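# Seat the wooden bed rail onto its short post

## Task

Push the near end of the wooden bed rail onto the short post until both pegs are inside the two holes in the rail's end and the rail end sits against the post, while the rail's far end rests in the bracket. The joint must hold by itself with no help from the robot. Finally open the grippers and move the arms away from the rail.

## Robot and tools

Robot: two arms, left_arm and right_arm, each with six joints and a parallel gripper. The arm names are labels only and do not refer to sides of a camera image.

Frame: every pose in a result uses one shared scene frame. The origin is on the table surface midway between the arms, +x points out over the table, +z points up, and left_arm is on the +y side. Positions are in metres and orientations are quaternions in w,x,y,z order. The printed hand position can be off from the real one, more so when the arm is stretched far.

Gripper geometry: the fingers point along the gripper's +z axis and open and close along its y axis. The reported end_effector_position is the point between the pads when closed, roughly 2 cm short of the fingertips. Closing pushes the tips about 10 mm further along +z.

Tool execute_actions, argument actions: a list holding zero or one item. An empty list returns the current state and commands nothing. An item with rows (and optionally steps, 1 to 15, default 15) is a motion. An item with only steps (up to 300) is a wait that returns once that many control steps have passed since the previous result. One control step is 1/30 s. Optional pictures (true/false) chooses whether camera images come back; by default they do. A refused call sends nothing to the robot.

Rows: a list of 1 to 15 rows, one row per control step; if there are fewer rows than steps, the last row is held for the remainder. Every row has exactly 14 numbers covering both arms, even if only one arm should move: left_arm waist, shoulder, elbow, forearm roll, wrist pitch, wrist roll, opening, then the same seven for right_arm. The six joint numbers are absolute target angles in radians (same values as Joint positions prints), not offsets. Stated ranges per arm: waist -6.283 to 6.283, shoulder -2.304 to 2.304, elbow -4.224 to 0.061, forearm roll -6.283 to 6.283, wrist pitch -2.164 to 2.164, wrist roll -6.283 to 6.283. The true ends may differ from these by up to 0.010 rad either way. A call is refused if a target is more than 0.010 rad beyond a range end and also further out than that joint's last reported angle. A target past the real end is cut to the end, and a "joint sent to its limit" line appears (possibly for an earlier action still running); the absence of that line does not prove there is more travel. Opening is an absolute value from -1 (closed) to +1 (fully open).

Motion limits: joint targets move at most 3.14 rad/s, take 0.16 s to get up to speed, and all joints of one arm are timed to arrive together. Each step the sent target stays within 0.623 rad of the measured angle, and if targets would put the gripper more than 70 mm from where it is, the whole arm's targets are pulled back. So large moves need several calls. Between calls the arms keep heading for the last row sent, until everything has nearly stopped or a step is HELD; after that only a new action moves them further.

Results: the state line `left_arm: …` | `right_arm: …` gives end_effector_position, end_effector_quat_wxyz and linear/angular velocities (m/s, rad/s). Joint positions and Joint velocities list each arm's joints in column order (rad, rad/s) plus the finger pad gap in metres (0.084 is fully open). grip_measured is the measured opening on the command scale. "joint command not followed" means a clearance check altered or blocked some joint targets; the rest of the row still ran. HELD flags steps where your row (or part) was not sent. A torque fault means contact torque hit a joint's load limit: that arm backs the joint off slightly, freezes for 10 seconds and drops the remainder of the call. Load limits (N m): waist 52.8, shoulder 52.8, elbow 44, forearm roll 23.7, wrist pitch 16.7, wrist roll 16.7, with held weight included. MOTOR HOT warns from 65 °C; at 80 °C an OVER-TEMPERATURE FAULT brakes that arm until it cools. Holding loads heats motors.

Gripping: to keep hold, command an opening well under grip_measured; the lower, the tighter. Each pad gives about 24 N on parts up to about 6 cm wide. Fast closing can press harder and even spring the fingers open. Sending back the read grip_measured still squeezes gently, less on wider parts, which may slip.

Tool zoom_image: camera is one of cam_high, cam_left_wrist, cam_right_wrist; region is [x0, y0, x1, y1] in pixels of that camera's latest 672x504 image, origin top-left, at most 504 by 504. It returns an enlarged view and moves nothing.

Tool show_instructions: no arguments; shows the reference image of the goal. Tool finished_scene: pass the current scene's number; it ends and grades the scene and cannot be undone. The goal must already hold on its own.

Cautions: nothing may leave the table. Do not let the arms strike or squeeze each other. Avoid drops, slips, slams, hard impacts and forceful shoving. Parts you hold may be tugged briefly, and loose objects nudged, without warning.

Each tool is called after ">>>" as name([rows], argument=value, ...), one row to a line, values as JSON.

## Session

>>> show_instructions()

>>> execute_actions(actions=[])

Reference images for this scene: Fitting the bed rail to the post page 1.

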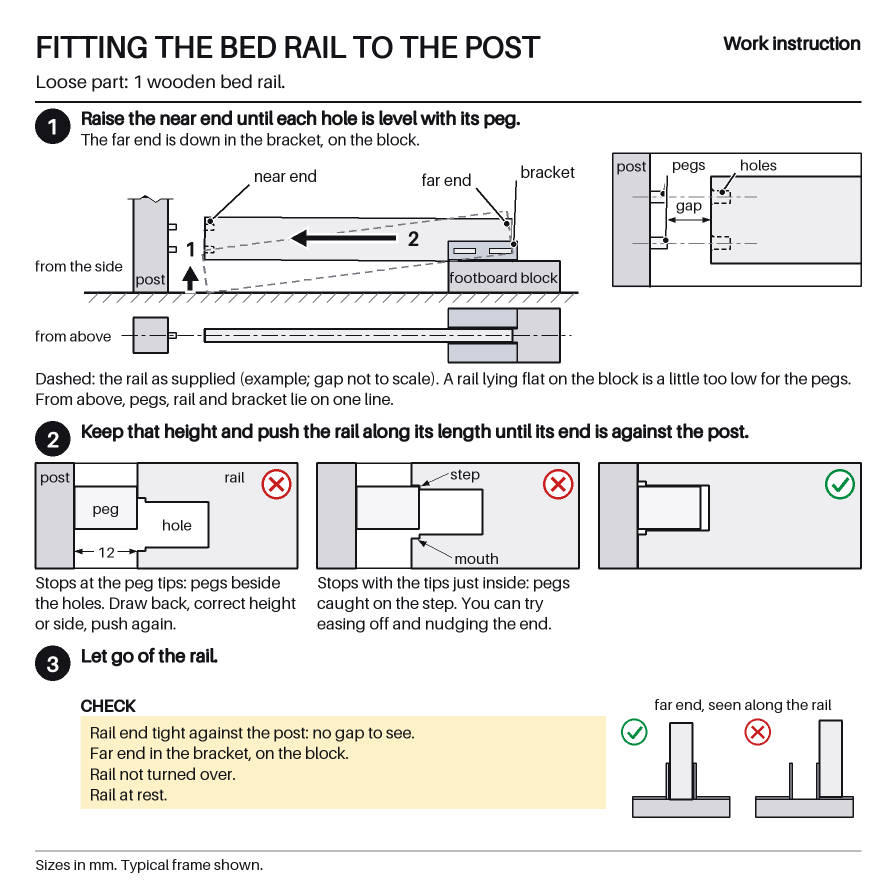

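Scene clock: 0.00 s of 4100.00 s.
left_arm: end_effector_position=(+0.1324, +0.4182, +0.3806) grip_measured=+1.00 end_effector_quat_wxyz=(-0.198, +0.957, -0.136, -0.165) end_effector_velocity=(-0.000, -0.000, -0.000) end_effector_angular_velocity=(-0.000, +0.000, -0.003) | right_arm: end_effector_position=(+0.4026, -0.5816, +0.3806) grip_measured=+1.00 end_effector_quat_wxyz=(-0.550, +0.656, -0.477, -0.199) end_effector_velocity=(+0.000, -0.000, -0.000) end_effector_angular_velocity=(-0.001, -0.001, -0.000)
Joint positions: left_arm=[-0.479  0.643 -0.403  0.22  -1.524 -0.344  0.084] | right_arm=[-1.233 -0.52  -1.181  0.749 -1.732 -0.139  0.084]
Joint velocities: left_arm=[-0.003  0.     0.    -0.     0.     0.     0.   ] | right_arm=[-0.    -0.    -0.     0.     0.001 -0.001 -0.   ]

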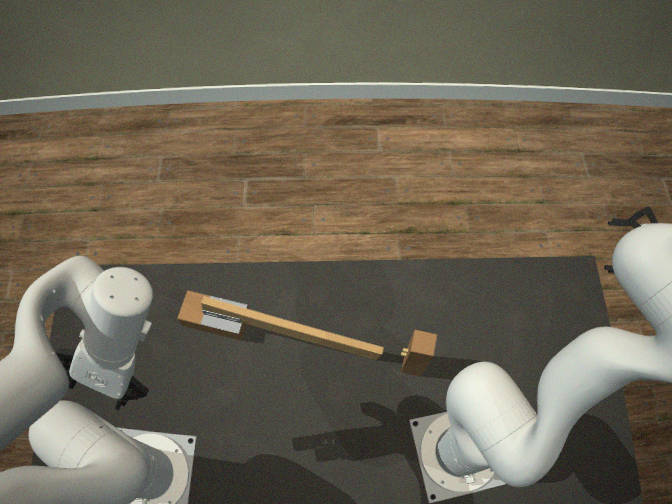

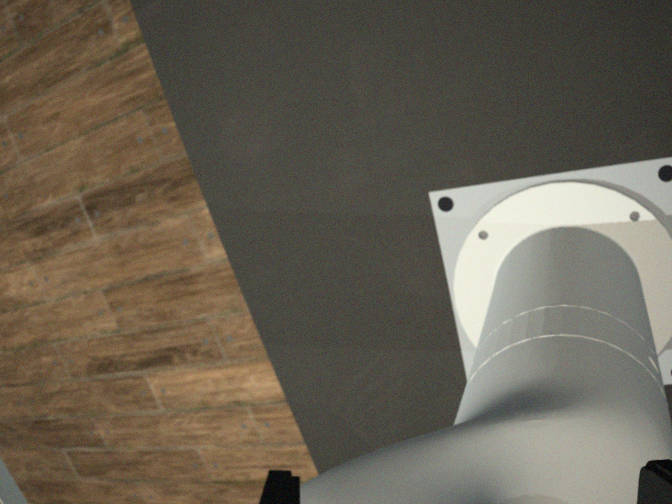

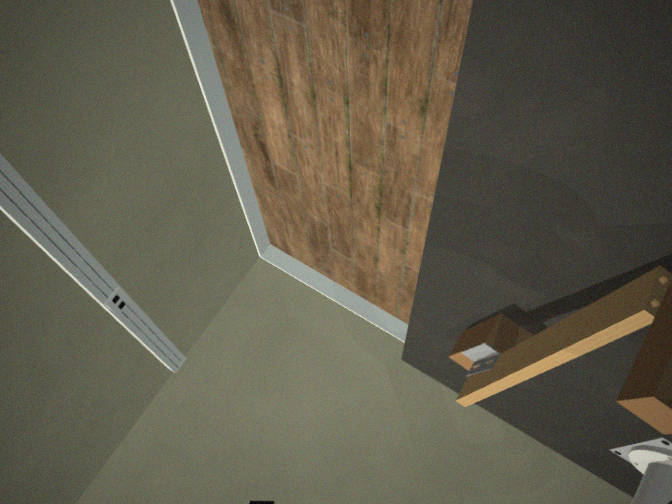

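>>> execute_actions([
  {"rows":[[-0.479,0.643,-0.403,0.22,-1.524,-0.344,1,-1.233,0.1,-0.7,0,-0.6,2.4,1]],"steps":15},
], pictures=false)

>>> execute_actions([
  {"steps":45},
], pictures=false)

>>> execute_actions([
  {"rows":[[-0.479,0.643,-0.403,0.22,-1.524,-0.344,1,0.5,0.15,-0.5,0,-0.35,2.406,1]],"steps":15},
], pictures=false)

>>> execute_actions([
  {"steps":60},
])

Scene clock: 12.27 s of 4100.00 s.
left_arm: end_effector_position=(+0.1324, +0.4182, +0.3805) grip_measured=+1.00 end_effector_quat_wxyz=(-0.198, +0.957, -0.136, -0.165) end_effector_velocity=(+0.000, -0.000, -0.000) end_effector_angular_velocity=(-0.000, +0.000, +0.000) | right_arm: end_effector_position=(+0.2628, -0.6063, +0.3161) grip_measured=+1.00 end_effector_quat_wxyz=(+0.078, -0.625, +0.772, +0.085) end_effector_velocity=(-0.113, -0.426, -0.069) end_effector_angular_velocity=(-3.001, +0.271, -2.075)
Joint positions: left_arm=[-0.479  0.643 -0.403  0.22  -1.524 -0.344  0.084] | right_arm=[-1.233 -0.015 -0.789  0.149 -0.975  0.621  0.084]
Joint velocities: left_arm=[-0.    -0.001 -0.    -0.     0.    -0.     0.   ] | right_arm=[-0.001  0.985  0.755 -1.256  2.633  2.773  0.   ]
Steps of this call (steps 1 to 90: nothing new was sent; then 8.77 s passed at rest; steps 91 to 105: all 15 steps of this action). Readings (joint positions):
91: left_arm=[-0.479 0.643 -0.403 0.220 -1.524 -0.344] | right_arm=[-1.233 -0.520 -1.181 0.749 -1.732 -0.139]
92: left_arm=[-0.479 0.643 -0.403 0.220 -1.524 -0.344] | right_arm=[-1.233 -0.516 -1.177 0.744 -1.726 -0.134]
94: left_arm=[-0.479 0.643 -0.403 0.220 -1.524 -0.344] | right_arm=[-1.233 -0.467 -1.136 0.692 -1.672 -0.080]
98: left_arm=[-0.479 0.643 -0.403 0.220 -1.524 -0.344] | right_arm=[-1.233 -0.286 -1.000 0.498 -1.480 0.113]
105: the state above

Scene clock: 13.77 s of 4100.00 s.
left_arm: end_effector_position=(+0.1324, +0.4182, +0.3805) grip_measured=+1.00 end_effector_quat_wxyz=(-0.198, +0.957, -0.136, -0.165) end_effector_velocity=(-0.000, -0.000, +0.000) end_effector_angular_velocity=(-0.001, -0.000, +0.001) | right_arm: end_effector_position=(+0.2637, -0.6697, +0.3232) grip_measured=+1.00 end_effector_quat_wxyz=(+0.062, +0.160, +0.982, -0.078) end_effector_velocity=(-0.000, +0.000, -0.000) end_effector_angular_velocity=(+0.000, +0.000, +0.001)
Joint positions: left_arm=[-0.479  0.643 -0.403  0.22  -1.524 -0.344  0.084] | right_arm=[-1.233  0.1   -0.7    0.    -0.6    2.4    0.084]
Joint velocities: left_arm=[ 0.     0.001 -0.    -0.001 -0.     0.     0.   ] | right_arm=[ 0.     0.     0.001 -0.     0.    -0.001 -0.   ]
Steps of this call (steps 1 to 45: the robot went on to your last target). Readings (joint positions):
1: left_arm=[-0.479 0.643 -0.403 0.220 -1.524 -0.344] | right_arm=[-1.233 0.015 -0.766 0.110 -0.891 0.714]
2: left_arm=[-0.479 0.643 -0.403 0.220 -1.524 -0.344] | right_arm=[-1.233 0.039 -0.747 0.079 -0.817 0.808]
4: left_arm=[-0.479 0.643 -0.403 0.220 -1.524 -0.344] | right_arm=[-1.233 0.071 -0.723 0.038 -0.709 0.996]
8: left_arm=[-0.479 0.643 -0.403 0.220 -1.524 -0.344] | right_arm=[-1.233 0.094 -0.705 0.008 -0.622 1.369]
45: the state above
All arms were judged still, so your last target was given up. Only a new action makes them travel on or press farther. Fingers that are still opening or closing keep moving.

Scene clock: 14.27 s of 4100.00 s.
left_arm: end_effector_position=(+0.1324, +0.4182, +0.3805) grip_measured=+1.00 end_effector_quat_wxyz=(-0.198, +0.957, -0.136, -0.165) end_effector_velocity=(+0.000, -0.000, +0.000) end_effector_angular_velocity=(-0.000, -0.001, -0.001) | right_arm: end_effector_position=(+0.3843, -0.5466, +0.2930) grip_measured=+1.00 end_effector_quat_wxyz=(+0.097, -0.046, +0.991, -0.080) end_effector_velocity=(+0.223, +0.337, -0.047) end_effector_angular_velocity=(-0.050, -0.068, +0.989)
Joint positions: left_arm=[-0.479  0.643 -0.403  0.22  -1.524 -0.344  0.084] | right_arm=[-0.814  0.126 -0.594  0.    -0.468  2.403  0.084]
Joint velocities: left_arm=[-0.  0. -0.  0.  0.  0.  0.] | right_arm=[ 0.994  0.043  0.17   0.     0.211  0.005 -0.   ]
Steps of this call (steps 1 to 15: all 15 steps of this action). Readings (joint positions):
1: left_arm=[-0.479 0.643 -0.403 0.220 -1.524 -0.344] | right_arm=[-1.233 0.100 -0.700 -0.000 -0.600 2.400]
2: left_arm=[-0.479 0.643 -0.403 0.220 -1.524 -0.344] | right_arm=[-1.229 0.100 -0.699 -0.000 -0.598 2.400]
4: left_arm=[-0.479 0.643 -0.403 0.220 -1.524 -0.344] | right_arm=[-1.180 0.104 -0.684 -0.000 -0.577 2.401]
8: left_arm=[-0.479 0.643 -0.403 0.220 -1.524 -0.344] | right_arm=[-1.043 0.114 -0.642 0.000 -0.528 2.402]
15: the state above

Scene clock: 16.27 s of 4100.00 s.
left_arm: end_effector_position=(+0.1324, +0.4182, +0.3805) grip_measured=+1.00 end_effector_quat_wxyz=(-0.198, +0.957, -0.136, -0.165) end_effector_velocity=(+0.000, -0.000, -0.000) end_effector_angular_velocity=(-0.000, -0.000, -0.001) | right_arm: end_effector_position=(+0.3673, -0.0602, +0.2677) grip_measured=+1.00 end_effector_quat_wxyz=(+0.149, -0.638, +0.755, -0.005) end_effector_velocity=(-0.001, -0.000, -0.000) end_effector_angular_velocity=(-0.001, +0.001, -0.000)
Joint positions: left_arm=[-0.479  0.643 -0.403  0.22  -1.524 -0.344  0.084] | right_arm=[ 0.5    0.15  -0.5   -0.    -0.35   2.406  0.084]
Joint velocities: left_arm=[-0.001 -0.001  0.     0.     0.001  0.     0.   ] | right_arm=[ 0.001  0.001  0.001 -0.    -0.001  0.001 -0.   ]
Steps of this call (steps 1 to 60: the robot went on to your last target). Readings (joint positions):
1: left_arm=[-0.479 0.643 -0.403 0.220 -1.524 -0.344] | right_arm=[-0.780 0.128 -0.588 0.000 -0.461 2.403]
2: left_arm=[-0.479 0.643 -0.403 0.220 -1.524 -0.344] | right_arm=[-0.747 0.129 -0.583 0.000 -0.454 2.403]
4: left_arm=[-0.479 0.643 -0.403 0.220 -1.524 -0.344] | right_arm=[-0.680 0.132 -0.574 0.000 -0.442 2.404]
8: left_arm=[-0.479 0.643 -0.403 0.220 -1.524 -0.344] | right_arm=[-0.545 0.136 -0.558 0.000 -0.422 2.404]
60: the state above
All arms were judged still, so your last target was given up. Only a new action makes them travel on or press farther. Fingers that are still opening or closing keep moving.

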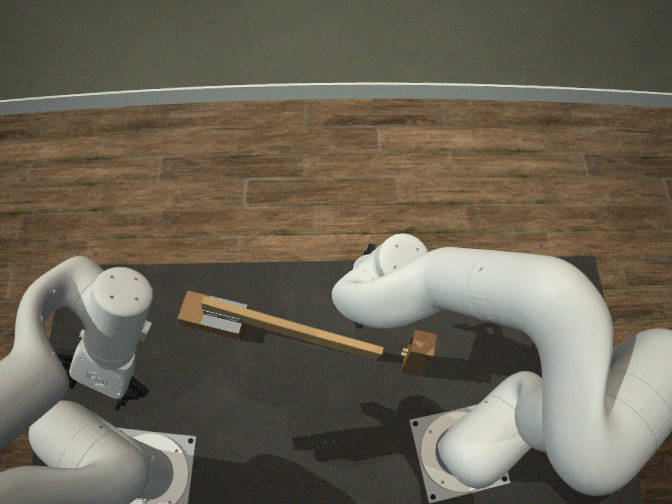

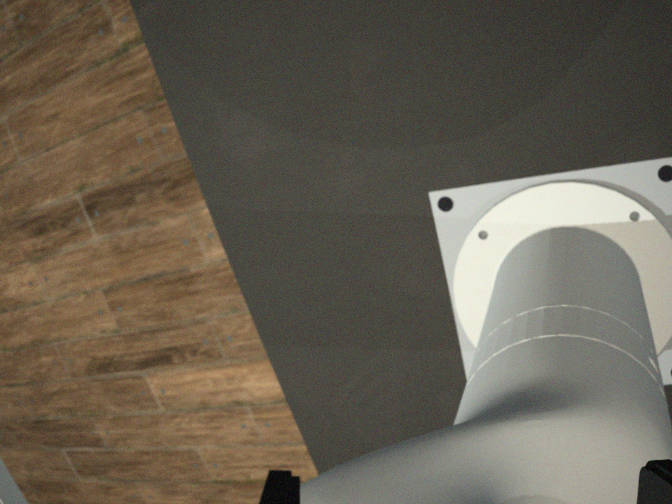

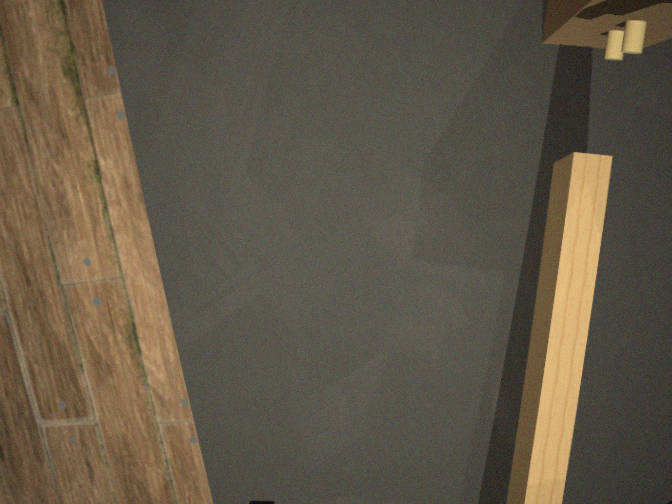

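>>> execute_actions([
  {"rows":[[-0.479,0.643,-0.403,0.22,-1.524,-0.344,1,0.626,-0.089,-0.629,0,-0.54,2.656,1]],"steps":15},
], pictures=false)

>>> execute_actions([
  {"steps":25},
])

Scene clock: 31.37 s of 4100.00 s.
left_arm: end_effector_position=(+0.1324, +0.4182, +0.3805) grip_measured=+1.00 end_effector_quat_wxyz=(-0.198, +0.957, -0.136, -0.165) end_effector_velocity=(-0.000, +0.000, -0.000) end_effector_angular_velocity=(+0.000, +0.001, +0.001) | right_arm: end_effector_position=(+0.3285, -0.0300, +0.2202) grip_measured=+1.00 end_effector_quat_wxyz=(+0.001, -0.597, +0.802, +0.000) end_effector_velocity=(-0.002, +0.001, -0.002) end_effector_angular_velocity=(-0.009, +0.009, -0.007)
Joint positions: left_arm=[-0.479  0.643 -0.403  0.22  -1.524 -0.344  0.084] | right_arm=[ 0.625 -0.087 -0.628 -0.    -0.539  2.655  0.084]
Joint velocities: left_arm=[ 0.001 -0.001  0.    -0.     0.    -0.    -0.   ] | right_arm=[ 0.005 -0.01  -0.006  0.    -0.008  0.011 -0.   ]
Steps of this call (steps 1 to 90: nothing new was sent; then 11.60 s passed at rest; steps 91 to 105: all 15 steps of this action). Readings (joint positions):
91: left_arm=[-0.479 0.643 -0.403 0.220 -1.524 -0.344] | right_arm=[0.500 0.150 -0.500 -0.000 -0.350 2.406]
92: left_arm=[-0.479 0.643 -0.403 0.220 -1.524 -0.344] | right_arm=[0.502 0.146 -0.502 -0.000 -0.354 2.412]
94: left_arm=[-0.479 0.643 -0.403 0.220 -1.524 -0.344] | right_arm=[0.528 0.098 -0.530 -0.000 -0.395 2.465]
98: left_arm=[-0.479 0.643 -0.403 0.220 -1.524 -0.344] | right_arm=[0.610 -0.060 -0.612 0.000 -0.513 2.621]
105: the state above

Scene clock: 32.20 s of 4100.00 s.
left_arm: end_effector_position=(+0.1324, +0.4182, +0.3805) grip_measured=+1.00 end_effector_quat_wxyz=(-0.198, +0.957, -0.136, -0.165) end_effector_velocity=(-0.000, -0.000, -0.000) end_effector_angular_velocity=(+0.001, +0.001, -0.001) | right_arm: end_effector_position=(+0.3282, -0.0298, +0.2197) grip_measured=+1.00 end_effector_quat_wxyz=(+0.000, -0.597, +0.802, -0.000) end_effector_velocity=(+0.000, +0.000, +0.000) end_effector_angular_velocity=(+0.001, -0.001, +0.000)
Joint positions: left_arm=[-0.479  0.643 -0.403  0.22  -1.524 -0.344  0.084] | right_arm=[ 0.626 -0.089 -0.629  0.    -0.54   2.656  0.084]
Joint velocities: left_arm=[-0.001 -0.001  0.     0.    -0.    -0.    -0.   ] | right_arm=[ 0.    -0.    -0.     0.     0.001 -0.    -0.   ]
Steps of this call (steps 1 to 15: the robot went on to your last target; steps 16 to 25: nothing new was sent). Readings (joint positions):
1: left_arm=[-0.479 0.643 -0.403 0.220 -1.524 -0.344] | right_arm=[0.625 -0.087 -0.628 -0.000 -0.540 2.655]
2: left_arm=[-0.479 0.643 -0.403 0.220 -1.524 -0.344] | right_arm=[0.625 -0.088 -0.629 -0.000 -0.540 2.656]
4: left_arm=[-0.479 0.643 -0.403 0.220 -1.524 -0.344] | right_arm=[0.626 -0.088 -0.629 -0.000 -0.540 2.656]
8: left_arm=[-0.479 0.643 -0.403 0.220 -1.524 -0.344] | right_arm=[0.626 -0.089 -0.629 -0.000 -0.540 2.656]
25: the state above
All arms were judged still, so your last target was given up. Only a new action makes them travel on or press farther. Fingers that are still opening or closing keep moving.

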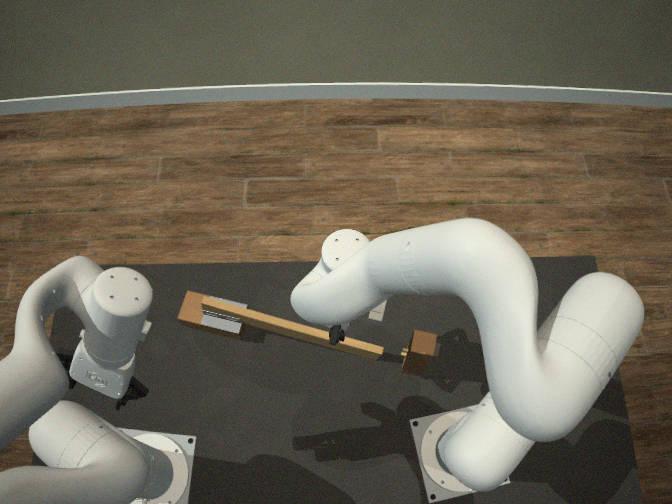

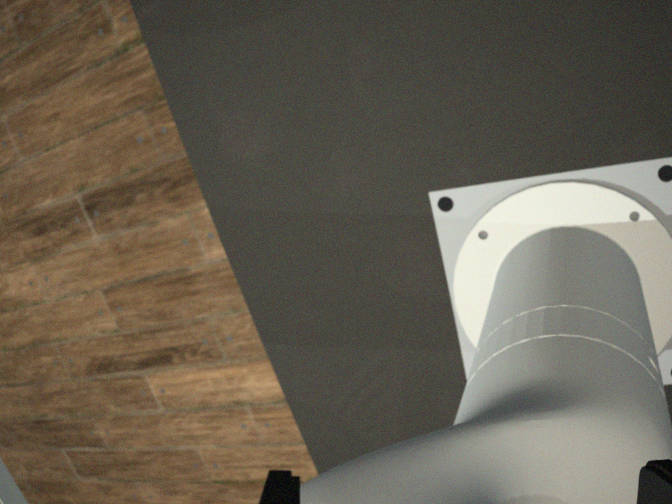

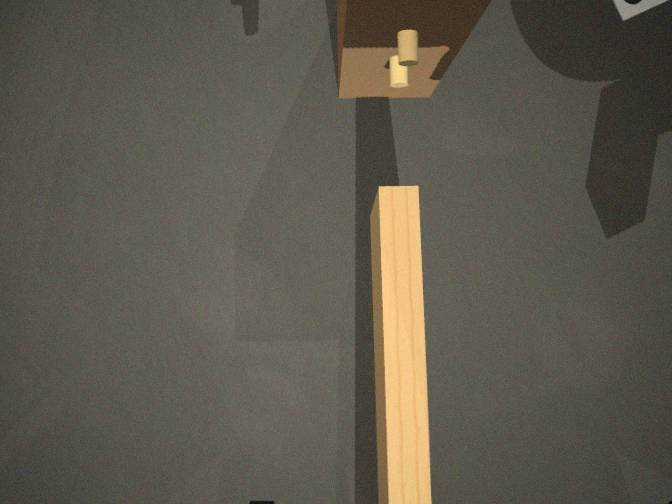

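>>> execute_actions([
  {"rows":[[-0.479,0.643,-0.403,0.22,-1.524,-0.344,1,0.5673,-0.188,-0.523,0,-0.335,2.5973,1]],"steps":12},
], pictures=false)

>>> execute_actions([
  {"rows":[[-0.479,0.643,-0.403,0.22,-1.524,-0.344,1,0.5673,-0.33,-0.53,0,-0.2,2.5973,0.5],[-0.479,0.643,-0.403,0.22,-1.524,-0.344,1,0.5673,-0.33,-0.53,0,-0.2,2.5973,0.5],[-0.479,0.643,-0.403,0.22,-1.524,-0.344,1,0.5673,-0.33,-0.53,0,-0.2,2.5973,0.5],[-0.479,0.643,-0.403,0.22,-1.524,-0.344,1,0.5673,-0.33,-0.53,0,-0.2,2.5973,0.5],[-0.479,0.643,-0.403,0.22,-1.524,-0.344,1,0.5673,-0.42,-0.534,0,-0.114,2.5973,0.3],[-0.479,0.643,-0.403,0.22,-1.524,-0.344,1,0.5673,-0.42,-0.534,0,-0.114,2.5973,0.3],[-0.479,0.643,-0.403,0.22,-1.524,-0.344,1,0.5673,-0.42,-0.534,0,-0.114,2.5973,0.3],[-0.479,0.643,-0.403,0.22,-1.524,-0.344,1,0.5673,-0.4717,-0.5367,0,-0.065,2.5973,0.2]],"steps":15},
])

Scene clock: 58.43 s of 4100.00 s.
left_arm: end_effector_position=(+0.1324, +0.4182, +0.3805) grip_measured=+1.00 end_effector_quat_wxyz=(-0.198, +0.957, -0.136, -0.165) end_effector_velocity=(+0.000, -0.000, -0.000) end_effector_angular_velocity=(-0.001, -0.000, -0.001) | right_arm: end_effector_position=(+0.3232, -0.0642, +0.1506) grip_measured=+1.00 end_effector_quat_wxyz=(-0.000, -0.597, +0.802, -0.000) end_effector_velocity=(+0.008, +0.002, -0.006) end_effector_angular_velocity=(+0.026, -0.029, +0.005)
Joint positions: left_arm=[-0.479  0.643 -0.403  0.22  -1.524 -0.344  0.084] | right_arm=[ 0.568 -0.186 -0.524 -0.    -0.339  2.598  0.084]
Joint velocities: left_arm=[-0.001 -0.    -0.    -0.     0.001  0.     0.   ] | right_arm=[-0.01  -0.012  0.007  0.001  0.057 -0.016  0.   ]
Steps of this call (steps 1 to 90: nothing new was sent; then 22.83 s passed at rest; steps 91 to 102: all 12 steps of this action). Readings (joint positions):
91: left_arm=[-0.479 0.643 -0.403 0.220 -1.524 -0.344] | right_arm=[0.626 -0.089 -0.629 0.000 -0.540 2.656]
92: left_arm=[-0.479 0.643 -0.403 0.220 -1.524 -0.344] | right_arm=[0.625 -0.091 -0.627 0.000 -0.535 2.654]
94: left_arm=[-0.479 0.643 -0.403 0.220 -1.524 -0.344] | right_arm=[0.611 -0.114 -0.604 0.000 -0.483 2.640]
98: left_arm=[-0.479 0.643 -0.403 0.220 -1.524 -0.344] | right_arm=[0.574 -0.177 -0.534 -0.000 -0.364 2.605]
102: the state above

Scene clock: 58.93 s of 4100.00 s.
left_arm: end_effector_position=(+0.1324, +0.4182, +0.3805) grip_measured=+1.00 end_effector_quat_wxyz=(-0.198, +0.957, -0.136, -0.165) end_effector_velocity=(+0.000, +0.000, +0.000) end_effector_angular_velocity=(+0.001, -0.000, -0.001) | right_arm: end_effector_position=(+0.3231, -0.0647, +0.0534) grip_measured=+0.19 end_effector_quat_wxyz=(-0.000, -0.597, +0.802, -0.000) end_effector_velocity=(+0.007, +0.006, -0.022) end_effector_angular_velocity=(+0.022, -0.024, -0.002)
Joint positions: left_arm=[-0.479  0.643 -0.403  0.22  -1.524 -0.344  0.084] | right_arm=[ 0.567 -0.466 -0.536 -0.    -0.071  2.597  0.052]
Joint velocities: left_arm=[-0.     0.     0.     0.001 -0.     0.    -0.   ] | right_arm=[-0.    -0.07  -0.014  0.     0.089  0.002 -0.002]
Steps of this call (steps 1 to 15: all 15 steps of this action). Readings (joint positions):
1: left_arm=[-0.479 0.643 -0.403 0.220 -1.524 -0.344] | right_arm=[0.568 -0.187 -0.524 0.000 -0.337 2.598]
2: left_arm=[-0.479 0.643 -0.403 0.220 -1.524 -0.344] | right_arm=[0.568 -0.191 -0.525 0.000 -0.331 2.598]
4: left_arm=[-0.479 0.643 -0.403 0.220 -1.524 -0.344] | right_arm=[0.568 -0.237 -0.528 0.000 -0.286 2.597]
8: left_arm=[-0.479 0.643 -0.403 0.220 -1.524 -0.344] | right_arm=[0.567 -0.358 -0.531 0.000 -0.175 2.597]
15: the state above

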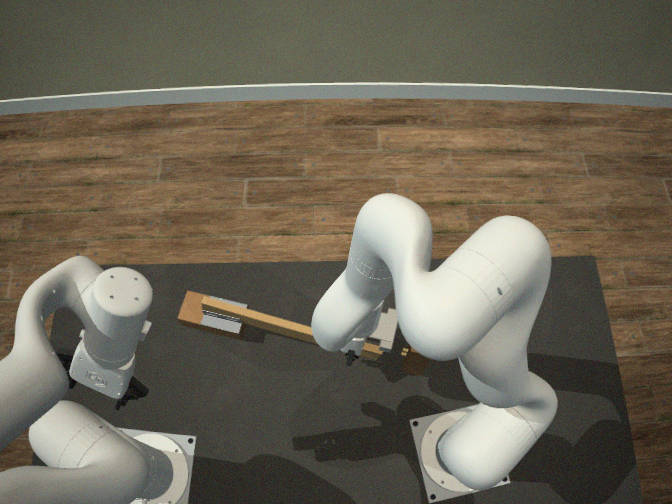

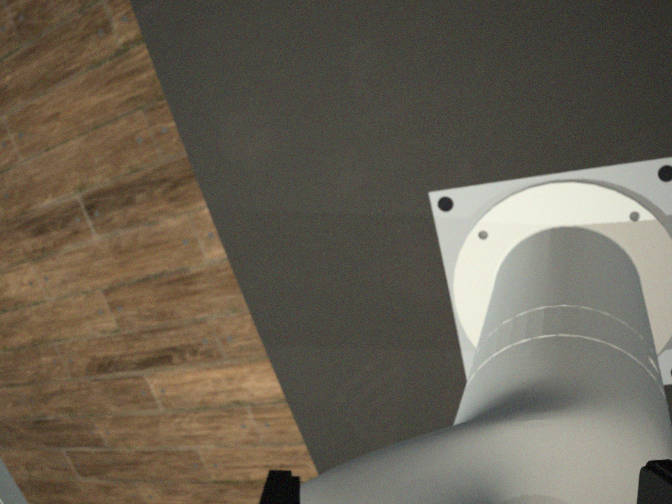

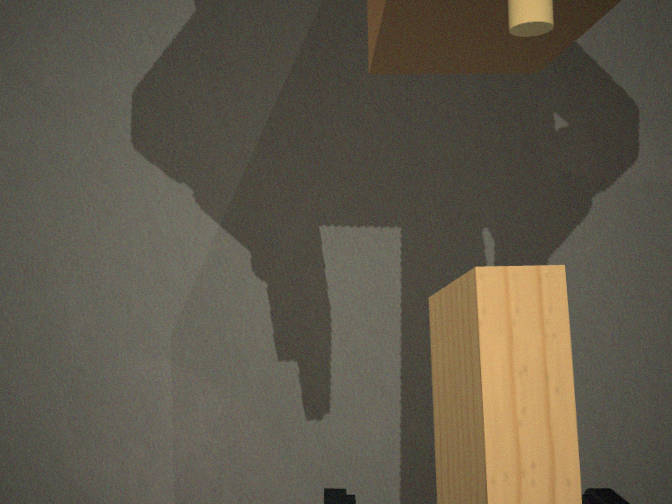

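>>> execute_actions([
  {"rows":[[-0.479,0.643,-0.403,0.22,-1.524,-0.344,1,0.5673,-0.4717,-0.5367,0,-0.065,2.5973,-0.2],[-0.479,0.643,-0.403,0.22,-1.524,-0.344,1,0.5673,-0.4717,-0.5367,0,-0.065,2.5973,-0.4],[-0.479,0.643,-0.403,0.22,-1.524,-0.344,1,0.5673,-0.4717,-0.5367,0,-0.065,2.5973,-0.55],[-0.479,0.643,-0.403,0.22,-1.524,-0.344,1,0.5673,-0.4717,-0.5367,0,-0.065,2.5973,-0.7],[-0.479,0.643,-0.403,0.22,-1.524,-0.344,1,0.5673,-0.4717,-0.5367,0,-0.065,2.5973,-1]],"steps":15},
], pictures=false)

>>> execute_actions([
  {"rows":[[-0.479,0.643,-0.403,0.22,-1.524,-0.344,1,0.5673,-0.44,-0.533,0,-0.093,2.5973,-1],[-0.479,0.643,-0.403,0.22,-1.524,-0.344,1,0.5673,-0.44,-0.533,0,-0.093,2.5973,-1],[-0.479,0.643,-0.403,0.22,-1.524,-0.344,1,0.5673,-0.44,-0.533,0,-0.093,2.5973,-1],[-0.479,0.643,-0.403,0.22,-1.524,-0.344,1,0.5673,-0.407,-0.529,0,-0.122,2.5973,-1],[-0.479,0.643,-0.403,0.22,-1.524,-0.344,1,0.5673,-0.407,-0.529,0,-0.122,2.5973,-1],[-0.479,0.643,-0.403,0.22,-1.524,-0.344,1,0.5673,-0.407,-0.529,0,-0.122,2.5973,-1],[-0.479,0.643,-0.403,0.22,-1.524,-0.344,1,0.5673,-0.375,-0.5255,0,-0.151,2.5973,-1],[-0.479,0.643,-0.403,0.22,-1.524,-0.344,1,0.5673,-0.375,-0.5255,0,-0.151,2.5973,-1],[-0.479,0.643,-0.403,0.22,-1.524,-0.344,1,0.5673,-0.375,-0.5255,0,-0.151,2.5973,-1],[-0.479,0.643,-0.403,0.22,-1.524,-0.344,1,0.5673,-0.3423,-0.5218,0,-0.1795,2.5973,-1]],"steps":15},
], pictures=false)

>>> execute_actions([
  {"rows":[[-0.479,0.643,-0.403,0.22,-1.524,-0.344,1,0.5544,-0.3309,-0.5041,0,-0.1732,2.5844,-1],[-0.479,0.643,-0.403,0.22,-1.524,-0.344,1,0.5544,-0.3309,-0.5041,0,-0.1732,2.5844,-1],[-0.479,0.643,-0.403,0.22,-1.524,-0.344,1,0.5544,-0.3309,-0.5041,0,-0.1732,2.5844,-1],[-0.479,0.643,-0.403,0.22,-1.524,-0.344,1,0.5414,-0.3194,-0.4864,0,-0.1669,2.5714,-1],[-0.479,0.643,-0.403,0.22,-1.524,-0.344,1,0.5414,-0.3194,-0.4864,0,-0.1669,2.5714,-1],[-0.479,0.643,-0.403,0.22,-1.524,-0.344,1,0.5414,-0.3194,-0.4864,0,-0.1669,2.5714,-1],[-0.479,0.643,-0.403,0.22,-1.524,-0.344,1,0.5285,-0.308,-0.4687,0,-0.1607,2.5585,-1],[-0.479,0.643,-0.403,0.22,-1.524,-0.344,1,0.5285,-0.308,-0.4687,0,-0.1607,2.5585,-1],[-0.479,0.643,-0.403,0.22,-1.524,-0.344,1,0.5285,-0.308,-0.4687,0,-0.1607,2.5585,-1],[-0.479,0.643,-0.403,0.22,-1.524,-0.344,1,0.5155,-0.2966,-0.451,0,-0.1544,2.5455,-1]],"steps":15},
], pictures=false)

>>> execute_actions([
  {"steps":10},
])

Scene clock: 116.60 s of 4100.00 s.
left_arm: end_effector_position=(+0.1324, +0.4182, +0.3805) grip_measured=+1.00 end_effector_quat_wxyz=(-0.198, +0.957, -0.136, -0.165) end_effector_velocity=(-0.000, +0.000, +0.000) end_effector_angular_velocity=(-0.001, +0.000, +0.002) | right_arm: end_effector_position=(+0.3226, -0.0647, +0.0516) grip_measured=-0.55 end_effector_quat_wxyz=(-0.001, -0.598, +0.802, -0.000) end_effector_velocity=(+0.002, -0.001, -0.001) end_effector_angular_velocity=(+0.003, -0.003, -0.007)
Joint positions: left_arm=[-0.479  0.643 -0.403  0.22  -1.524 -0.344  0.084] | right_arm=[ 0.568 -0.472 -0.536  0.    -0.066  2.597  0.02 ]
Joint velocities: left_arm=[ 0.002 -0.    -0.    -0.001  0.     0.     0.   ] | right_arm=[-0.005 -0.001  0.    -0.     0.006  0.002  0.005]
Steps of this call (steps 1 to 15: the robot went on to your last target; steps 16 to 90: nothing new was sent; then 54.17 s passed at rest; steps 91 to 105: all 15 steps of this action). Readings (joint positions):
91: left_arm=[-0.479 0.643 -0.403 0.220 -1.524 -0.344] | right_arm=[0.567 -0.472 -0.537 -0.000 -0.065 2.597]
92: left_arm=[-0.479 0.643 -0.403 0.220 -1.524 -0.344] | right_arm=[0.567 -0.472 -0.537 0.000 -0.065 2.597]
94: left_arm=[-0.479 0.643 -0.403 0.220 -1.524 -0.344] | right_arm=[0.567 -0.472 -0.537 0.000 -0.065 2.597]
98: left_arm=[-0.479 0.643 -0.403 0.220 -1.524 -0.344] | right_arm=[0.570 -0.471 -0.536 0.000 -0.067 2.597]
105: the state above

Scene clock: 117.10 s of 4100.00 s.
left_arm: end_effector_position=(+0.1324, +0.4182, +0.3805) grip_measured=+1.00 end_effector_quat_wxyz=(-0.198, +0.957, -0.136, -0.165) end_effector_velocity=(+0.000, +0.000, +0.000) end_effector_angular_velocity=(+0.000, -0.001, -0.001) | right_arm: end_effector_position=(+0.3224, -0.0655, +0.0918) grip_measured=-0.57 end_effector_quat_wxyz=(-0.002, -0.597, +0.802, -0.000) end_effector_velocity=(+0.001, +0.002, +0.037) end_effector_angular_velocity=(+0.007, -0.008, -0.001)
Joint positions: left_arm=[-0.479  0.643 -0.403  0.22  -1.524 -0.344  0.084] | right_arm=[ 0.567 -0.35  -0.521  0.    -0.175  2.597  0.019]
Joint velocities: left_arm=[-0.    -0.    -0.     0.001  0.     0.    -0.   ] | right_arm=[ 0.002  0.111  0.009  0.    -0.091  0.002 -0.   ]
Steps of this call (steps 1 to 15: all 15 steps of this action). Readings (joint positions):
1: left_arm=[-0.479 0.643 -0.403 0.220 -1.524 -0.344] | right_arm=[0.568 -0.472 -0.536 0.000 -0.066 2.597]
2: left_arm=[-0.479 0.643 -0.403 0.220 -1.524 -0.344] | right_arm=[0.568 -0.469 -0.536 0.000 -0.068 2.597]
4: left_arm=[-0.479 0.643 -0.403 0.220 -1.524 -0.344] | right_arm=[0.568 -0.456 -0.534 0.000 -0.080 2.597]
8: left_arm=[-0.479 0.643 -0.403 0.220 -1.524 -0.344] | right_arm=[0.567 -0.417 -0.528 0.000 -0.116 2.597]
15: the state above

Scene clock: 117.60 s of 4100.00 s.
left_arm: end_effector_position=(+0.1324, +0.4182, +0.3805) grip_measured=+1.00 end_effector_quat_wxyz=(-0.198, +0.957, -0.136, -0.165) end_effector_velocity=(-0.000, +0.000, -0.000) end_effector_angular_velocity=(+0.000, +0.000, -0.001) | right_arm: end_effector_position=(+0.3155, -0.0931, +0.0950) grip_measured=-0.56 end_effector_quat_wxyz=(+0.001, -0.597, +0.802, +0.000) end_effector_velocity=(-0.012, -0.028, -0.002) end_effector_angular_velocity=(-0.007, +0.009, +0.002)
Joint positions: left_arm=[-0.479  0.643 -0.403  0.22  -1.524 -0.344  0.084] | right_arm=[ 0.519 -0.299 -0.456 -0.    -0.155  2.549  0.02 ]
Joint velocities: left_arm=[-0.001  0.     0.001  0.     0.     0.    -0.   ] | right_arm=[-0.043  0.035  0.062  0.     0.016 -0.046 -0.012]
Steps of this call (steps 1 to 15: all 15 steps of this action). Readings (joint positions):
1: left_arm=[-0.479 0.643 -0.403 0.220 -1.524 -0.344] | right_arm=[0.567 -0.347 -0.521 0.000 -0.177 2.597]
2: left_arm=[-0.479 0.643 -0.403 0.220 -1.524 -0.344] | right_arm=[0.566 -0.344 -0.519 0.000 -0.177 2.595]
4: left_arm=[-0.479 0.643 -0.403 0.220 -1.524 -0.344] | right_arm=[0.561 -0.337 -0.513 0.001 -0.172 2.590]
8: left_arm=[-0.479 0.643 -0.403 0.220 -1.524 -0.344] | right_arm=[0.546 -0.322 -0.494 0.000 -0.163 2.575]
15: the state above

Scene clock: 117.93 s of 4100.00 s.
left_arm: end_effector_position=(+0.1324, +0.4182, +0.3805) grip_measured=+1.00 end_effector_quat_wxyz=(-0.198, +0.957, -0.136, -0.165) end_effector_velocity=(-0.000, -0.000, +0.000) end_effector_angular_velocity=(-0.001, -0.000, +0.000) | right_arm: end_effector_position=(+0.3147, -0.0950, +0.0948) grip_measured=-0.57 end_effector_quat_wxyz=(+0.001, -0.597, +0.802, +0.000) end_effector_velocity=(-0.001, -0.001, -0.000) end_effector_angular_velocity=(-0.001, +0.001, -0.000)
Joint positions: left_arm=[-0.479  0.643 -0.403  0.22  -1.524 -0.344  0.084] | right_arm=[ 0.516 -0.297 -0.452 -0.    -0.154  2.545  0.019]
Joint velocities: left_arm=[-0.     0.001 -0.    -0.001  0.     0.    -0.   ] | right_arm=[-0.001  0.     0.002 -0.     0.    -0.    -0.   ]
Steps of this call (steps 1 to 10: the robot went on to your last target). Readings (joint positions):
1: left_arm=[-0.479 0.643 -0.403 0.220 -1.524 -0.344] | right_arm=[0.518 -0.298 -0.454 -0.000 -0.155 2.547]
2: left_arm=[-0.479 0.643 -0.403 0.220 -1.524 -0.344] | right_arm=[0.517 -0.297 -0.453 -0.000 -0.154 2.547]
4: left_arm=[-0.479 0.643 -0.403 0.220 -1.524 -0.344] | right_arm=[0.516 -0.297 -0.452 -0.000 -0.154 2.546]
8: left_arm=[-0.479 0.643 -0.403 0.220 -1.524 -0.344] | right_arm=[0.516 -0.297 -0.452 -0.000 -0.154 2.546]
10: the state above

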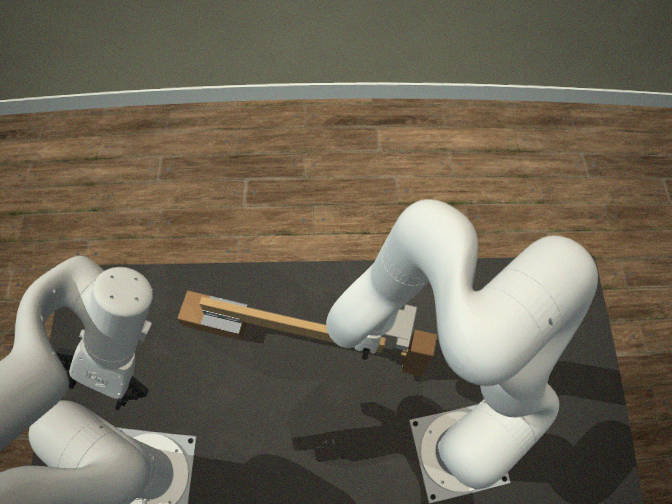

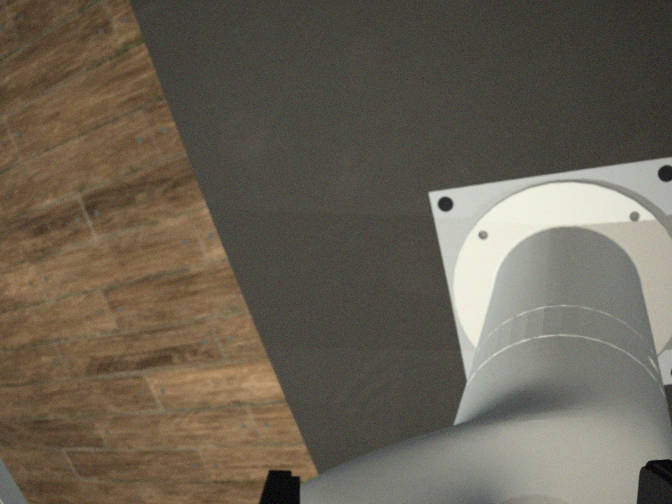

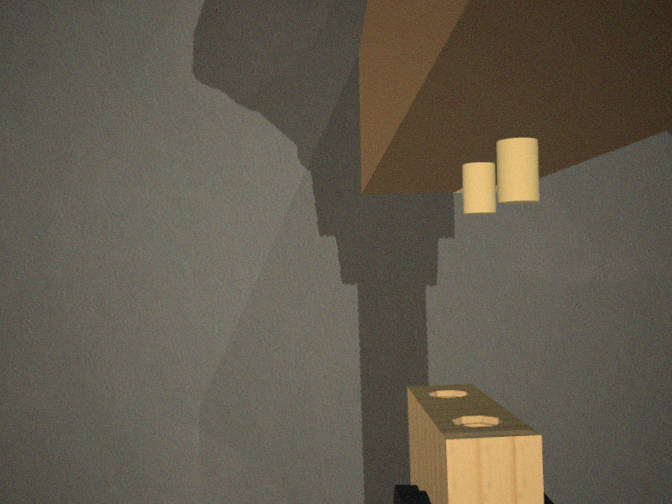

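>>> execute_actions([
  {"rows":[[-0.479,0.643,-0.403,0.22,-1.524,-0.344,1,0.5123,-0.2937,-0.4466,0,-0.1528,2.5423,-1],[-0.479,0.643,-0.403,0.22,-1.524,-0.344,1,0.509,-0.2909,-0.4422,0,-0.1512,2.539,-1],[-0.479,0.643,-0.403,0.22,-1.524,-0.344,1,0.5058,-0.288,-0.4377,0,-0.1497,2.5358,-1],[-0.479,0.643,-0.403,0.22,-1.524,-0.344,1,0.5026,-0.2852,-0.4333,0,-0.1481,2.5326,-1],[-0.479,0.643,-0.403,0.22,-1.524,-0.344,1,0.4993,-0.2823,-0.4289,0,-0.1465,2.5293,-1]],"steps":15},
])

Scene clock: 145.37 s of 4100.00 s.
left_arm: end_effector_position=(+0.1324, +0.4182, +0.3805) grip_measured=+1.00 end_effector_quat_wxyz=(-0.198, +0.957, -0.136, -0.165) end_effector_velocity=(-0.000, +0.000, -0.000) end_effector_angular_velocity=(+0.001, +0.001, +0.001) | right_arm: end_effector_position=(+0.3115, -0.1045, +0.0947) grip_measured=-0.57 end_effector_quat_wxyz=(+0.001, -0.597, +0.802, +0.000) end_effector_velocity=(-0.002, -0.002, -0.000) end_effector_angular_velocity=(-0.002, +0.002, -0.001)
Joint positions: left_arm=[-0.479  0.643 -0.403  0.22  -1.524 -0.344  0.084] | right_arm=[ 0.499 -0.282 -0.43  -0.    -0.145  2.529  0.019]
Joint velocities: left_arm=[ 0.001 -0.001  0.     0.    -0.    -0.    -0.   ] | right_arm=[-0.001  0.001  0.004  0.    -0.    -0.001 -0.   ]
Steps of this call (steps 1 to 15: the robot went on to your last target; steps 16 to 90: nothing new was sent; then 23.93 s passed at rest; steps 91 to 105: all 15 steps of this action). Readings (joint positions):
91: left_arm=[-0.479 0.643 -0.403 0.220 -1.524 -0.344] | right_arm=[0.516 -0.297 -0.451 0.000 -0.154 2.545]
92: left_arm=[-0.479 0.643 -0.403 0.220 -1.524 -0.344] | right_arm=[0.515 -0.296 -0.450 0.000 -0.154 2.545]
94: left_arm=[-0.479 0.643 -0.403 0.220 -1.524 -0.344] | right_arm=[0.512 -0.294 -0.446 -0.000 -0.152 2.542]
98: left_arm=[-0.479 0.643 -0.403 0.220 -1.524 -0.344] | right_arm=[0.502 -0.285 -0.434 -0.000 -0.147 2.533]
105: the state above

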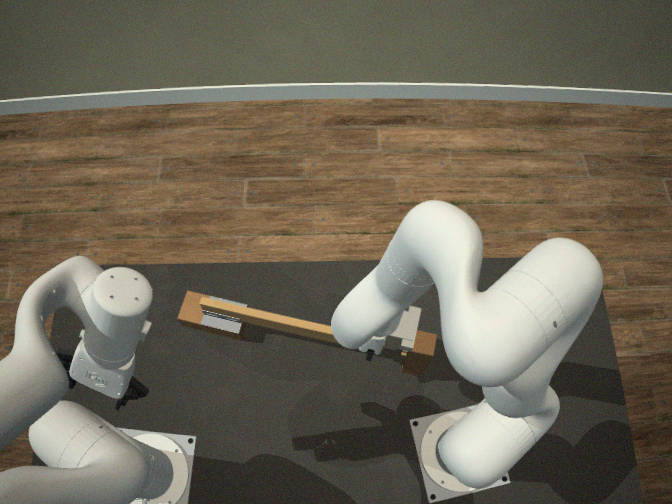

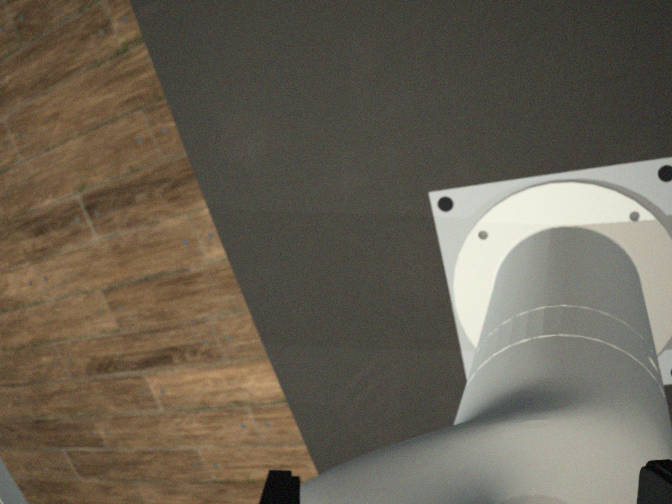

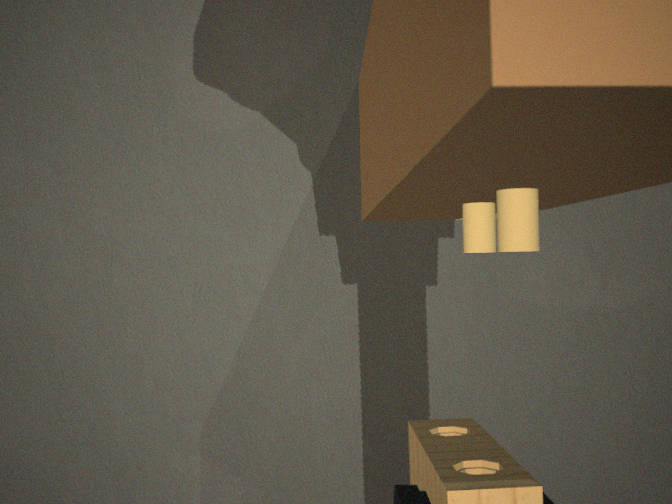

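>>> execute_actions([
  {"rows":[[-0.479,0.643,-0.403,0.22,-1.524,-0.344,1,0.499,-0.316,-0.433,0,-0.117,2.529,-1],[-0.479,0.643,-0.403,0.22,-1.524,-0.344,1,0.499,-0.316,-0.433,0,-0.117,2.529,-1],[-0.479,0.643,-0.403,0.22,-1.524,-0.344,1,0.499,-0.316,-0.433,0,-0.117,2.529,-1],[-0.479,0.643,-0.403,0.22,-1.524,-0.344,1,0.499,-0.35,-0.437,0,-0.087,2.529,-1],[-0.479,0.643,-0.403,0.22,-1.524,-0.344,1,0.499,-0.35,-0.437,0,-0.087,2.529,-1],[-0.479,0.643,-0.403,0.22,-1.524,-0.344,1,0.499,-0.35,-0.437,0,-0.087,2.529,-1],[-0.479,0.643,-0.403,0.22,-1.524,-0.344,1,0.499,-0.384,-0.441,0,-0.057,2.529,-1],[-0.479,0.643,-0.403,0.22,-1.524,-0.344,1,0.499,-0.384,-0.441,0,-0.057,2.529,-1],[-0.479,0.643,-0.403,0.22,-1.524,-0.344,1,0.499,-0.384,-0.441,0,-0.057,2.529,-1],[-0.479,0.643,-0.403,0.22,-1.524,-0.344,1,0.499,-0.4174,-0.4458,0,-0.028,2.529,-1],[-0.479,0.643,-0.403,0.22,-1.524,-0.344,1,0.499,-0.4174,-0.4458,0,-0.028,2.529,-1],[-0.479,0.643,-0.403,0.22,-1.524,-0.344,1,0.499,-0.4174,-0.4458,0,-0.028,2.529,-1],[-0.479,0.643,-0.403,0.22,-1.524,-0.344,1,0.499,-0.4174,-0.4458,0,-0.028,2.529,0.2]],"steps":15},
], pictures=false)

>>> execute_actions([
  {"rows":[[-0.479,0.643,-0.403,0.22,-1.524,-0.344,1,0.499,-0.4174,-0.4458,0,-0.028,2.529,0.2],[-0.479,0.643,-0.403,0.22,-1.524,-0.344,1,0.499,-0.4174,-0.4458,0,-0.028,2.529,0.2],[-0.479,0.643,-0.403,0.22,-1.524,-0.344,1,0.499,-0.4174,-0.4458,0,-0.028,2.529,0.2],[-0.479,0.643,-0.403,0.22,-1.524,-0.344,1,0.499,-0.2,-0.43,0,-0.23,2.529,0.2],[-0.479,0.643,-0.403,0.22,-1.524,-0.344,1,0.499,-0.2,-0.43,0,-0.23,2.529,0.2],[-0.479,0.643,-0.403,0.22,-1.524,-0.344,1,0.499,-0.2,-0.43,0,-0.23,2.529,0.2],[-0.479,0.643,-0.403,0.22,-1.524,-0.344,1,0.499,-0.2,-0.43,0,-0.23,2.529,0.2],[-0.479,0.643,-0.403,0.22,-1.524,-0.344,1,0.626,-0.089,-0.629,0,-0.54,2.656,0.2]],"steps":15},
], pictures=false)

>>> execute_actions([
  {"steps":25},
])

Scene clock: 175.37 s of 4100.00 s.
left_arm: end_effector_position=(+0.1324, +0.4182, +0.3805) grip_measured=+1.00 end_effector_quat_wxyz=(-0.198, +0.957, -0.136, -0.165) end_effector_velocity=(+0.000, +0.000, +0.000) end_effector_angular_velocity=(+0.001, -0.001, -0.001) | right_arm: end_effector_position=(+0.3111, -0.1052, +0.0565) grip_measured=-0.30 end_effector_quat_wxyz=(-0.001, -0.597, +0.803, -0.000) end_effector_velocity=(+0.013, +0.011, -0.030) end_effector_angular_velocity=(+0.027, -0.034, -0.010)
Joint positions: left_arm=[-0.479  0.643 -0.403  0.22  -1.524 -0.344  0.084] | right_arm=[ 0.499 -0.41  -0.444  0.    -0.036  2.53   0.031]
Joint velocities: left_arm=[-0.     0.001  0.     0.001 -0.    -0.    -0.   ] | right_arm=[ 0.001 -0.11  -0.031  0.003  0.123  0.008  0.216]
Steps of this call (steps 1 to 15: the robot went on to your last target; steps 16 to 90: nothing new was sent; then 26.50 s passed at rest; steps 91 to 105: all 15 steps of this action). Readings (joint positions):
91: left_arm=[-0.479 0.643 -0.403 0.220 -1.524 -0.344] | right_arm=[0.499 -0.282 -0.429 -0.000 -0.145 2.529]
92: left_arm=[-0.479 0.643 -0.403 0.220 -1.524 -0.344] | right_arm=[0.499 -0.285 -0.429 -0.000 -0.143 2.529]
94: left_arm=[-0.479 0.643 -0.403 0.220 -1.524 -0.344] | right_arm=[0.499 -0.301 -0.430 -0.000 -0.132 2.529]
98: left_arm=[-0.479 0.643 -0.403 0.220 -1.524 -0.344] | right_arm=[0.498 -0.342 -0.432 -0.001 -0.101 2.529]
105: the state above

Scene clock: 175.87 s of 4100.00 s.
left_arm: end_effector_position=(+0.1324, +0.4182, +0.3805) grip_measured=+1.00 end_effector_quat_wxyz=(-0.198, +0.957, -0.136, -0.165) end_effector_velocity=(+0.000, -0.000, +0.000) end_effector_angular_velocity=(+0.000, -0.000, -0.001) | right_arm: end_effector_position=(+0.3274, -0.0602, +0.1603) grip_measured=+0.19 end_effector_quat_wxyz=(-0.001, -0.597, +0.802, -0.000) end_effector_velocity=(+0.041, +0.204, +0.344) end_effector_angular_velocity=(+0.025, -0.029, +0.002)
Joint positions: left_arm=[-0.479  0.643 -0.403  0.22  -1.524 -0.344  0.084] | right_arm=[ 0.569 -0.174 -0.543  0.    -0.37   2.599  0.052]
Joint velocities: left_arm=[-0.001 -0.    -0.     0.001  0.    -0.     0.   ] | right_arm=[ 0.342  0.527 -0.523 -0.    -1.011  0.34   0.   ]
Steps of this call (steps 1 to 15: all 15 steps of this action). Readings (joint positions):
1: left_arm=[-0.479 0.643 -0.403 0.220 -1.524 -0.344] | right_arm=[0.499 -0.413 -0.445 0.000 -0.033 2.530]
2: left_arm=[-0.479 0.643 -0.403 0.220 -1.524 -0.344] | right_arm=[0.499 -0.415 -0.445 0.000 -0.031 2.530]
4: left_arm=[-0.479 0.643 -0.403 0.220 -1.524 -0.344] | right_arm=[0.499 -0.416 -0.446 0.000 -0.029 2.530]
8: left_arm=[-0.479 0.643 -0.403 0.220 -1.524 -0.344] | right_arm=[0.499 -0.324 -0.438 0.000 -0.118 2.529]
15: the state above

Scene clock: 176.70 s of 4100.00 s.
left_arm: end_effector_position=(+0.1324, +0.4182, +0.3805) grip_measured=+1.00 end_effector_quat_wxyz=(-0.198, +0.957, -0.136, -0.165) end_effector_velocity=(+0.000, +0.000, +0.000) end_effector_angular_velocity=(-0.000, -0.001, -0.001) | right_arm: end_effector_position=(+0.3282, -0.0299, +0.2197) grip_measured=+0.19 end_effector_quat_wxyz=(-0.000, -0.597, +0.802, -0.000) end_effector_velocity=(-0.001, -0.000, -0.000) end_effector_angular_velocity=(-0.001, +0.001, +0.000)
Joint positions: left_arm=[-0.479  0.643 -0.403  0.22  -1.524 -0.344  0.084] | right_arm=[ 0.626 -0.089 -0.629 -0.    -0.54   2.656  0.052]
Joint velocities: left_arm=[-0.     0.001  0.     0.001  0.     0.     0.   ] | right_arm=[ 0.    -0.     0.001 -0.    -0.001  0.    -0.   ]
Steps of this call (steps 1 to 25: the robot went on to your last target). Readings (joint positions):
1: left_arm=[-0.479 0.643 -0.403 0.220 -1.524 -0.344] | right_arm=[0.580 -0.157 -0.560 0.000 -0.403 2.610]
2: left_arm=[-0.479 0.643 -0.403 0.220 -1.524 -0.344] | right_arm=[0.591 -0.140 -0.577 0.000 -0.437 2.621]
4: left_arm=[-0.479 0.643 -0.403 0.220 -1.524 -0.344] | right_arm=[0.611 -0.112 -0.607 0.000 -0.493 2.640]
8: left_arm=[-0.479 0.643 -0.403 0.220 -1.524 -0.344] | right_arm=[0.624 -0.092 -0.626 0.000 -0.534 2.654]
25: the state above

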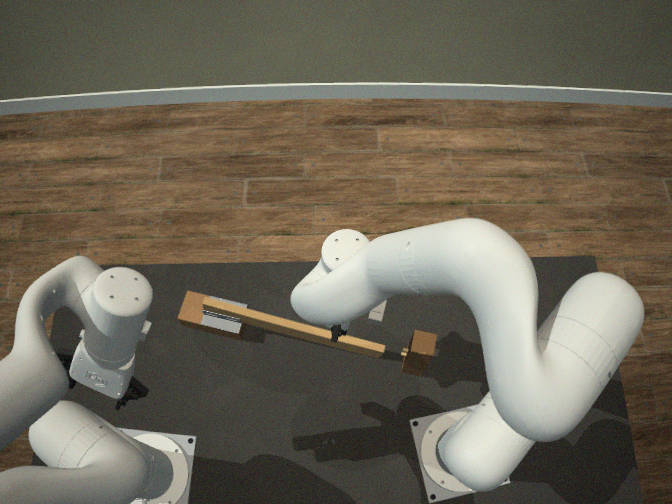

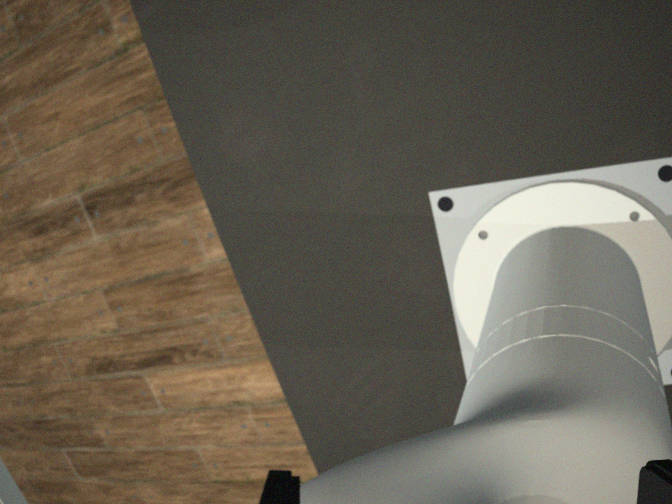

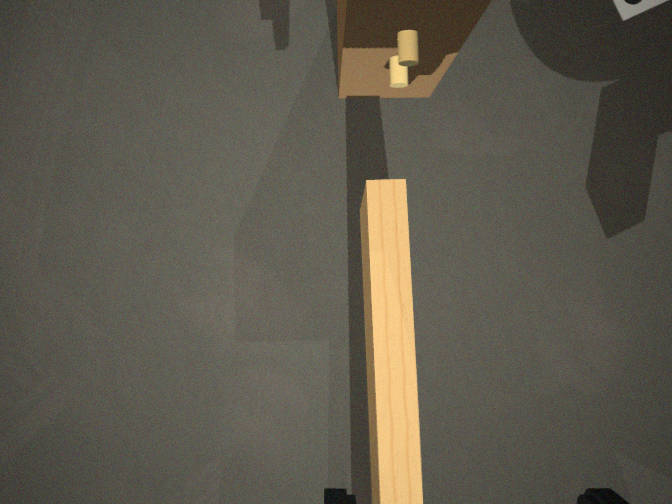

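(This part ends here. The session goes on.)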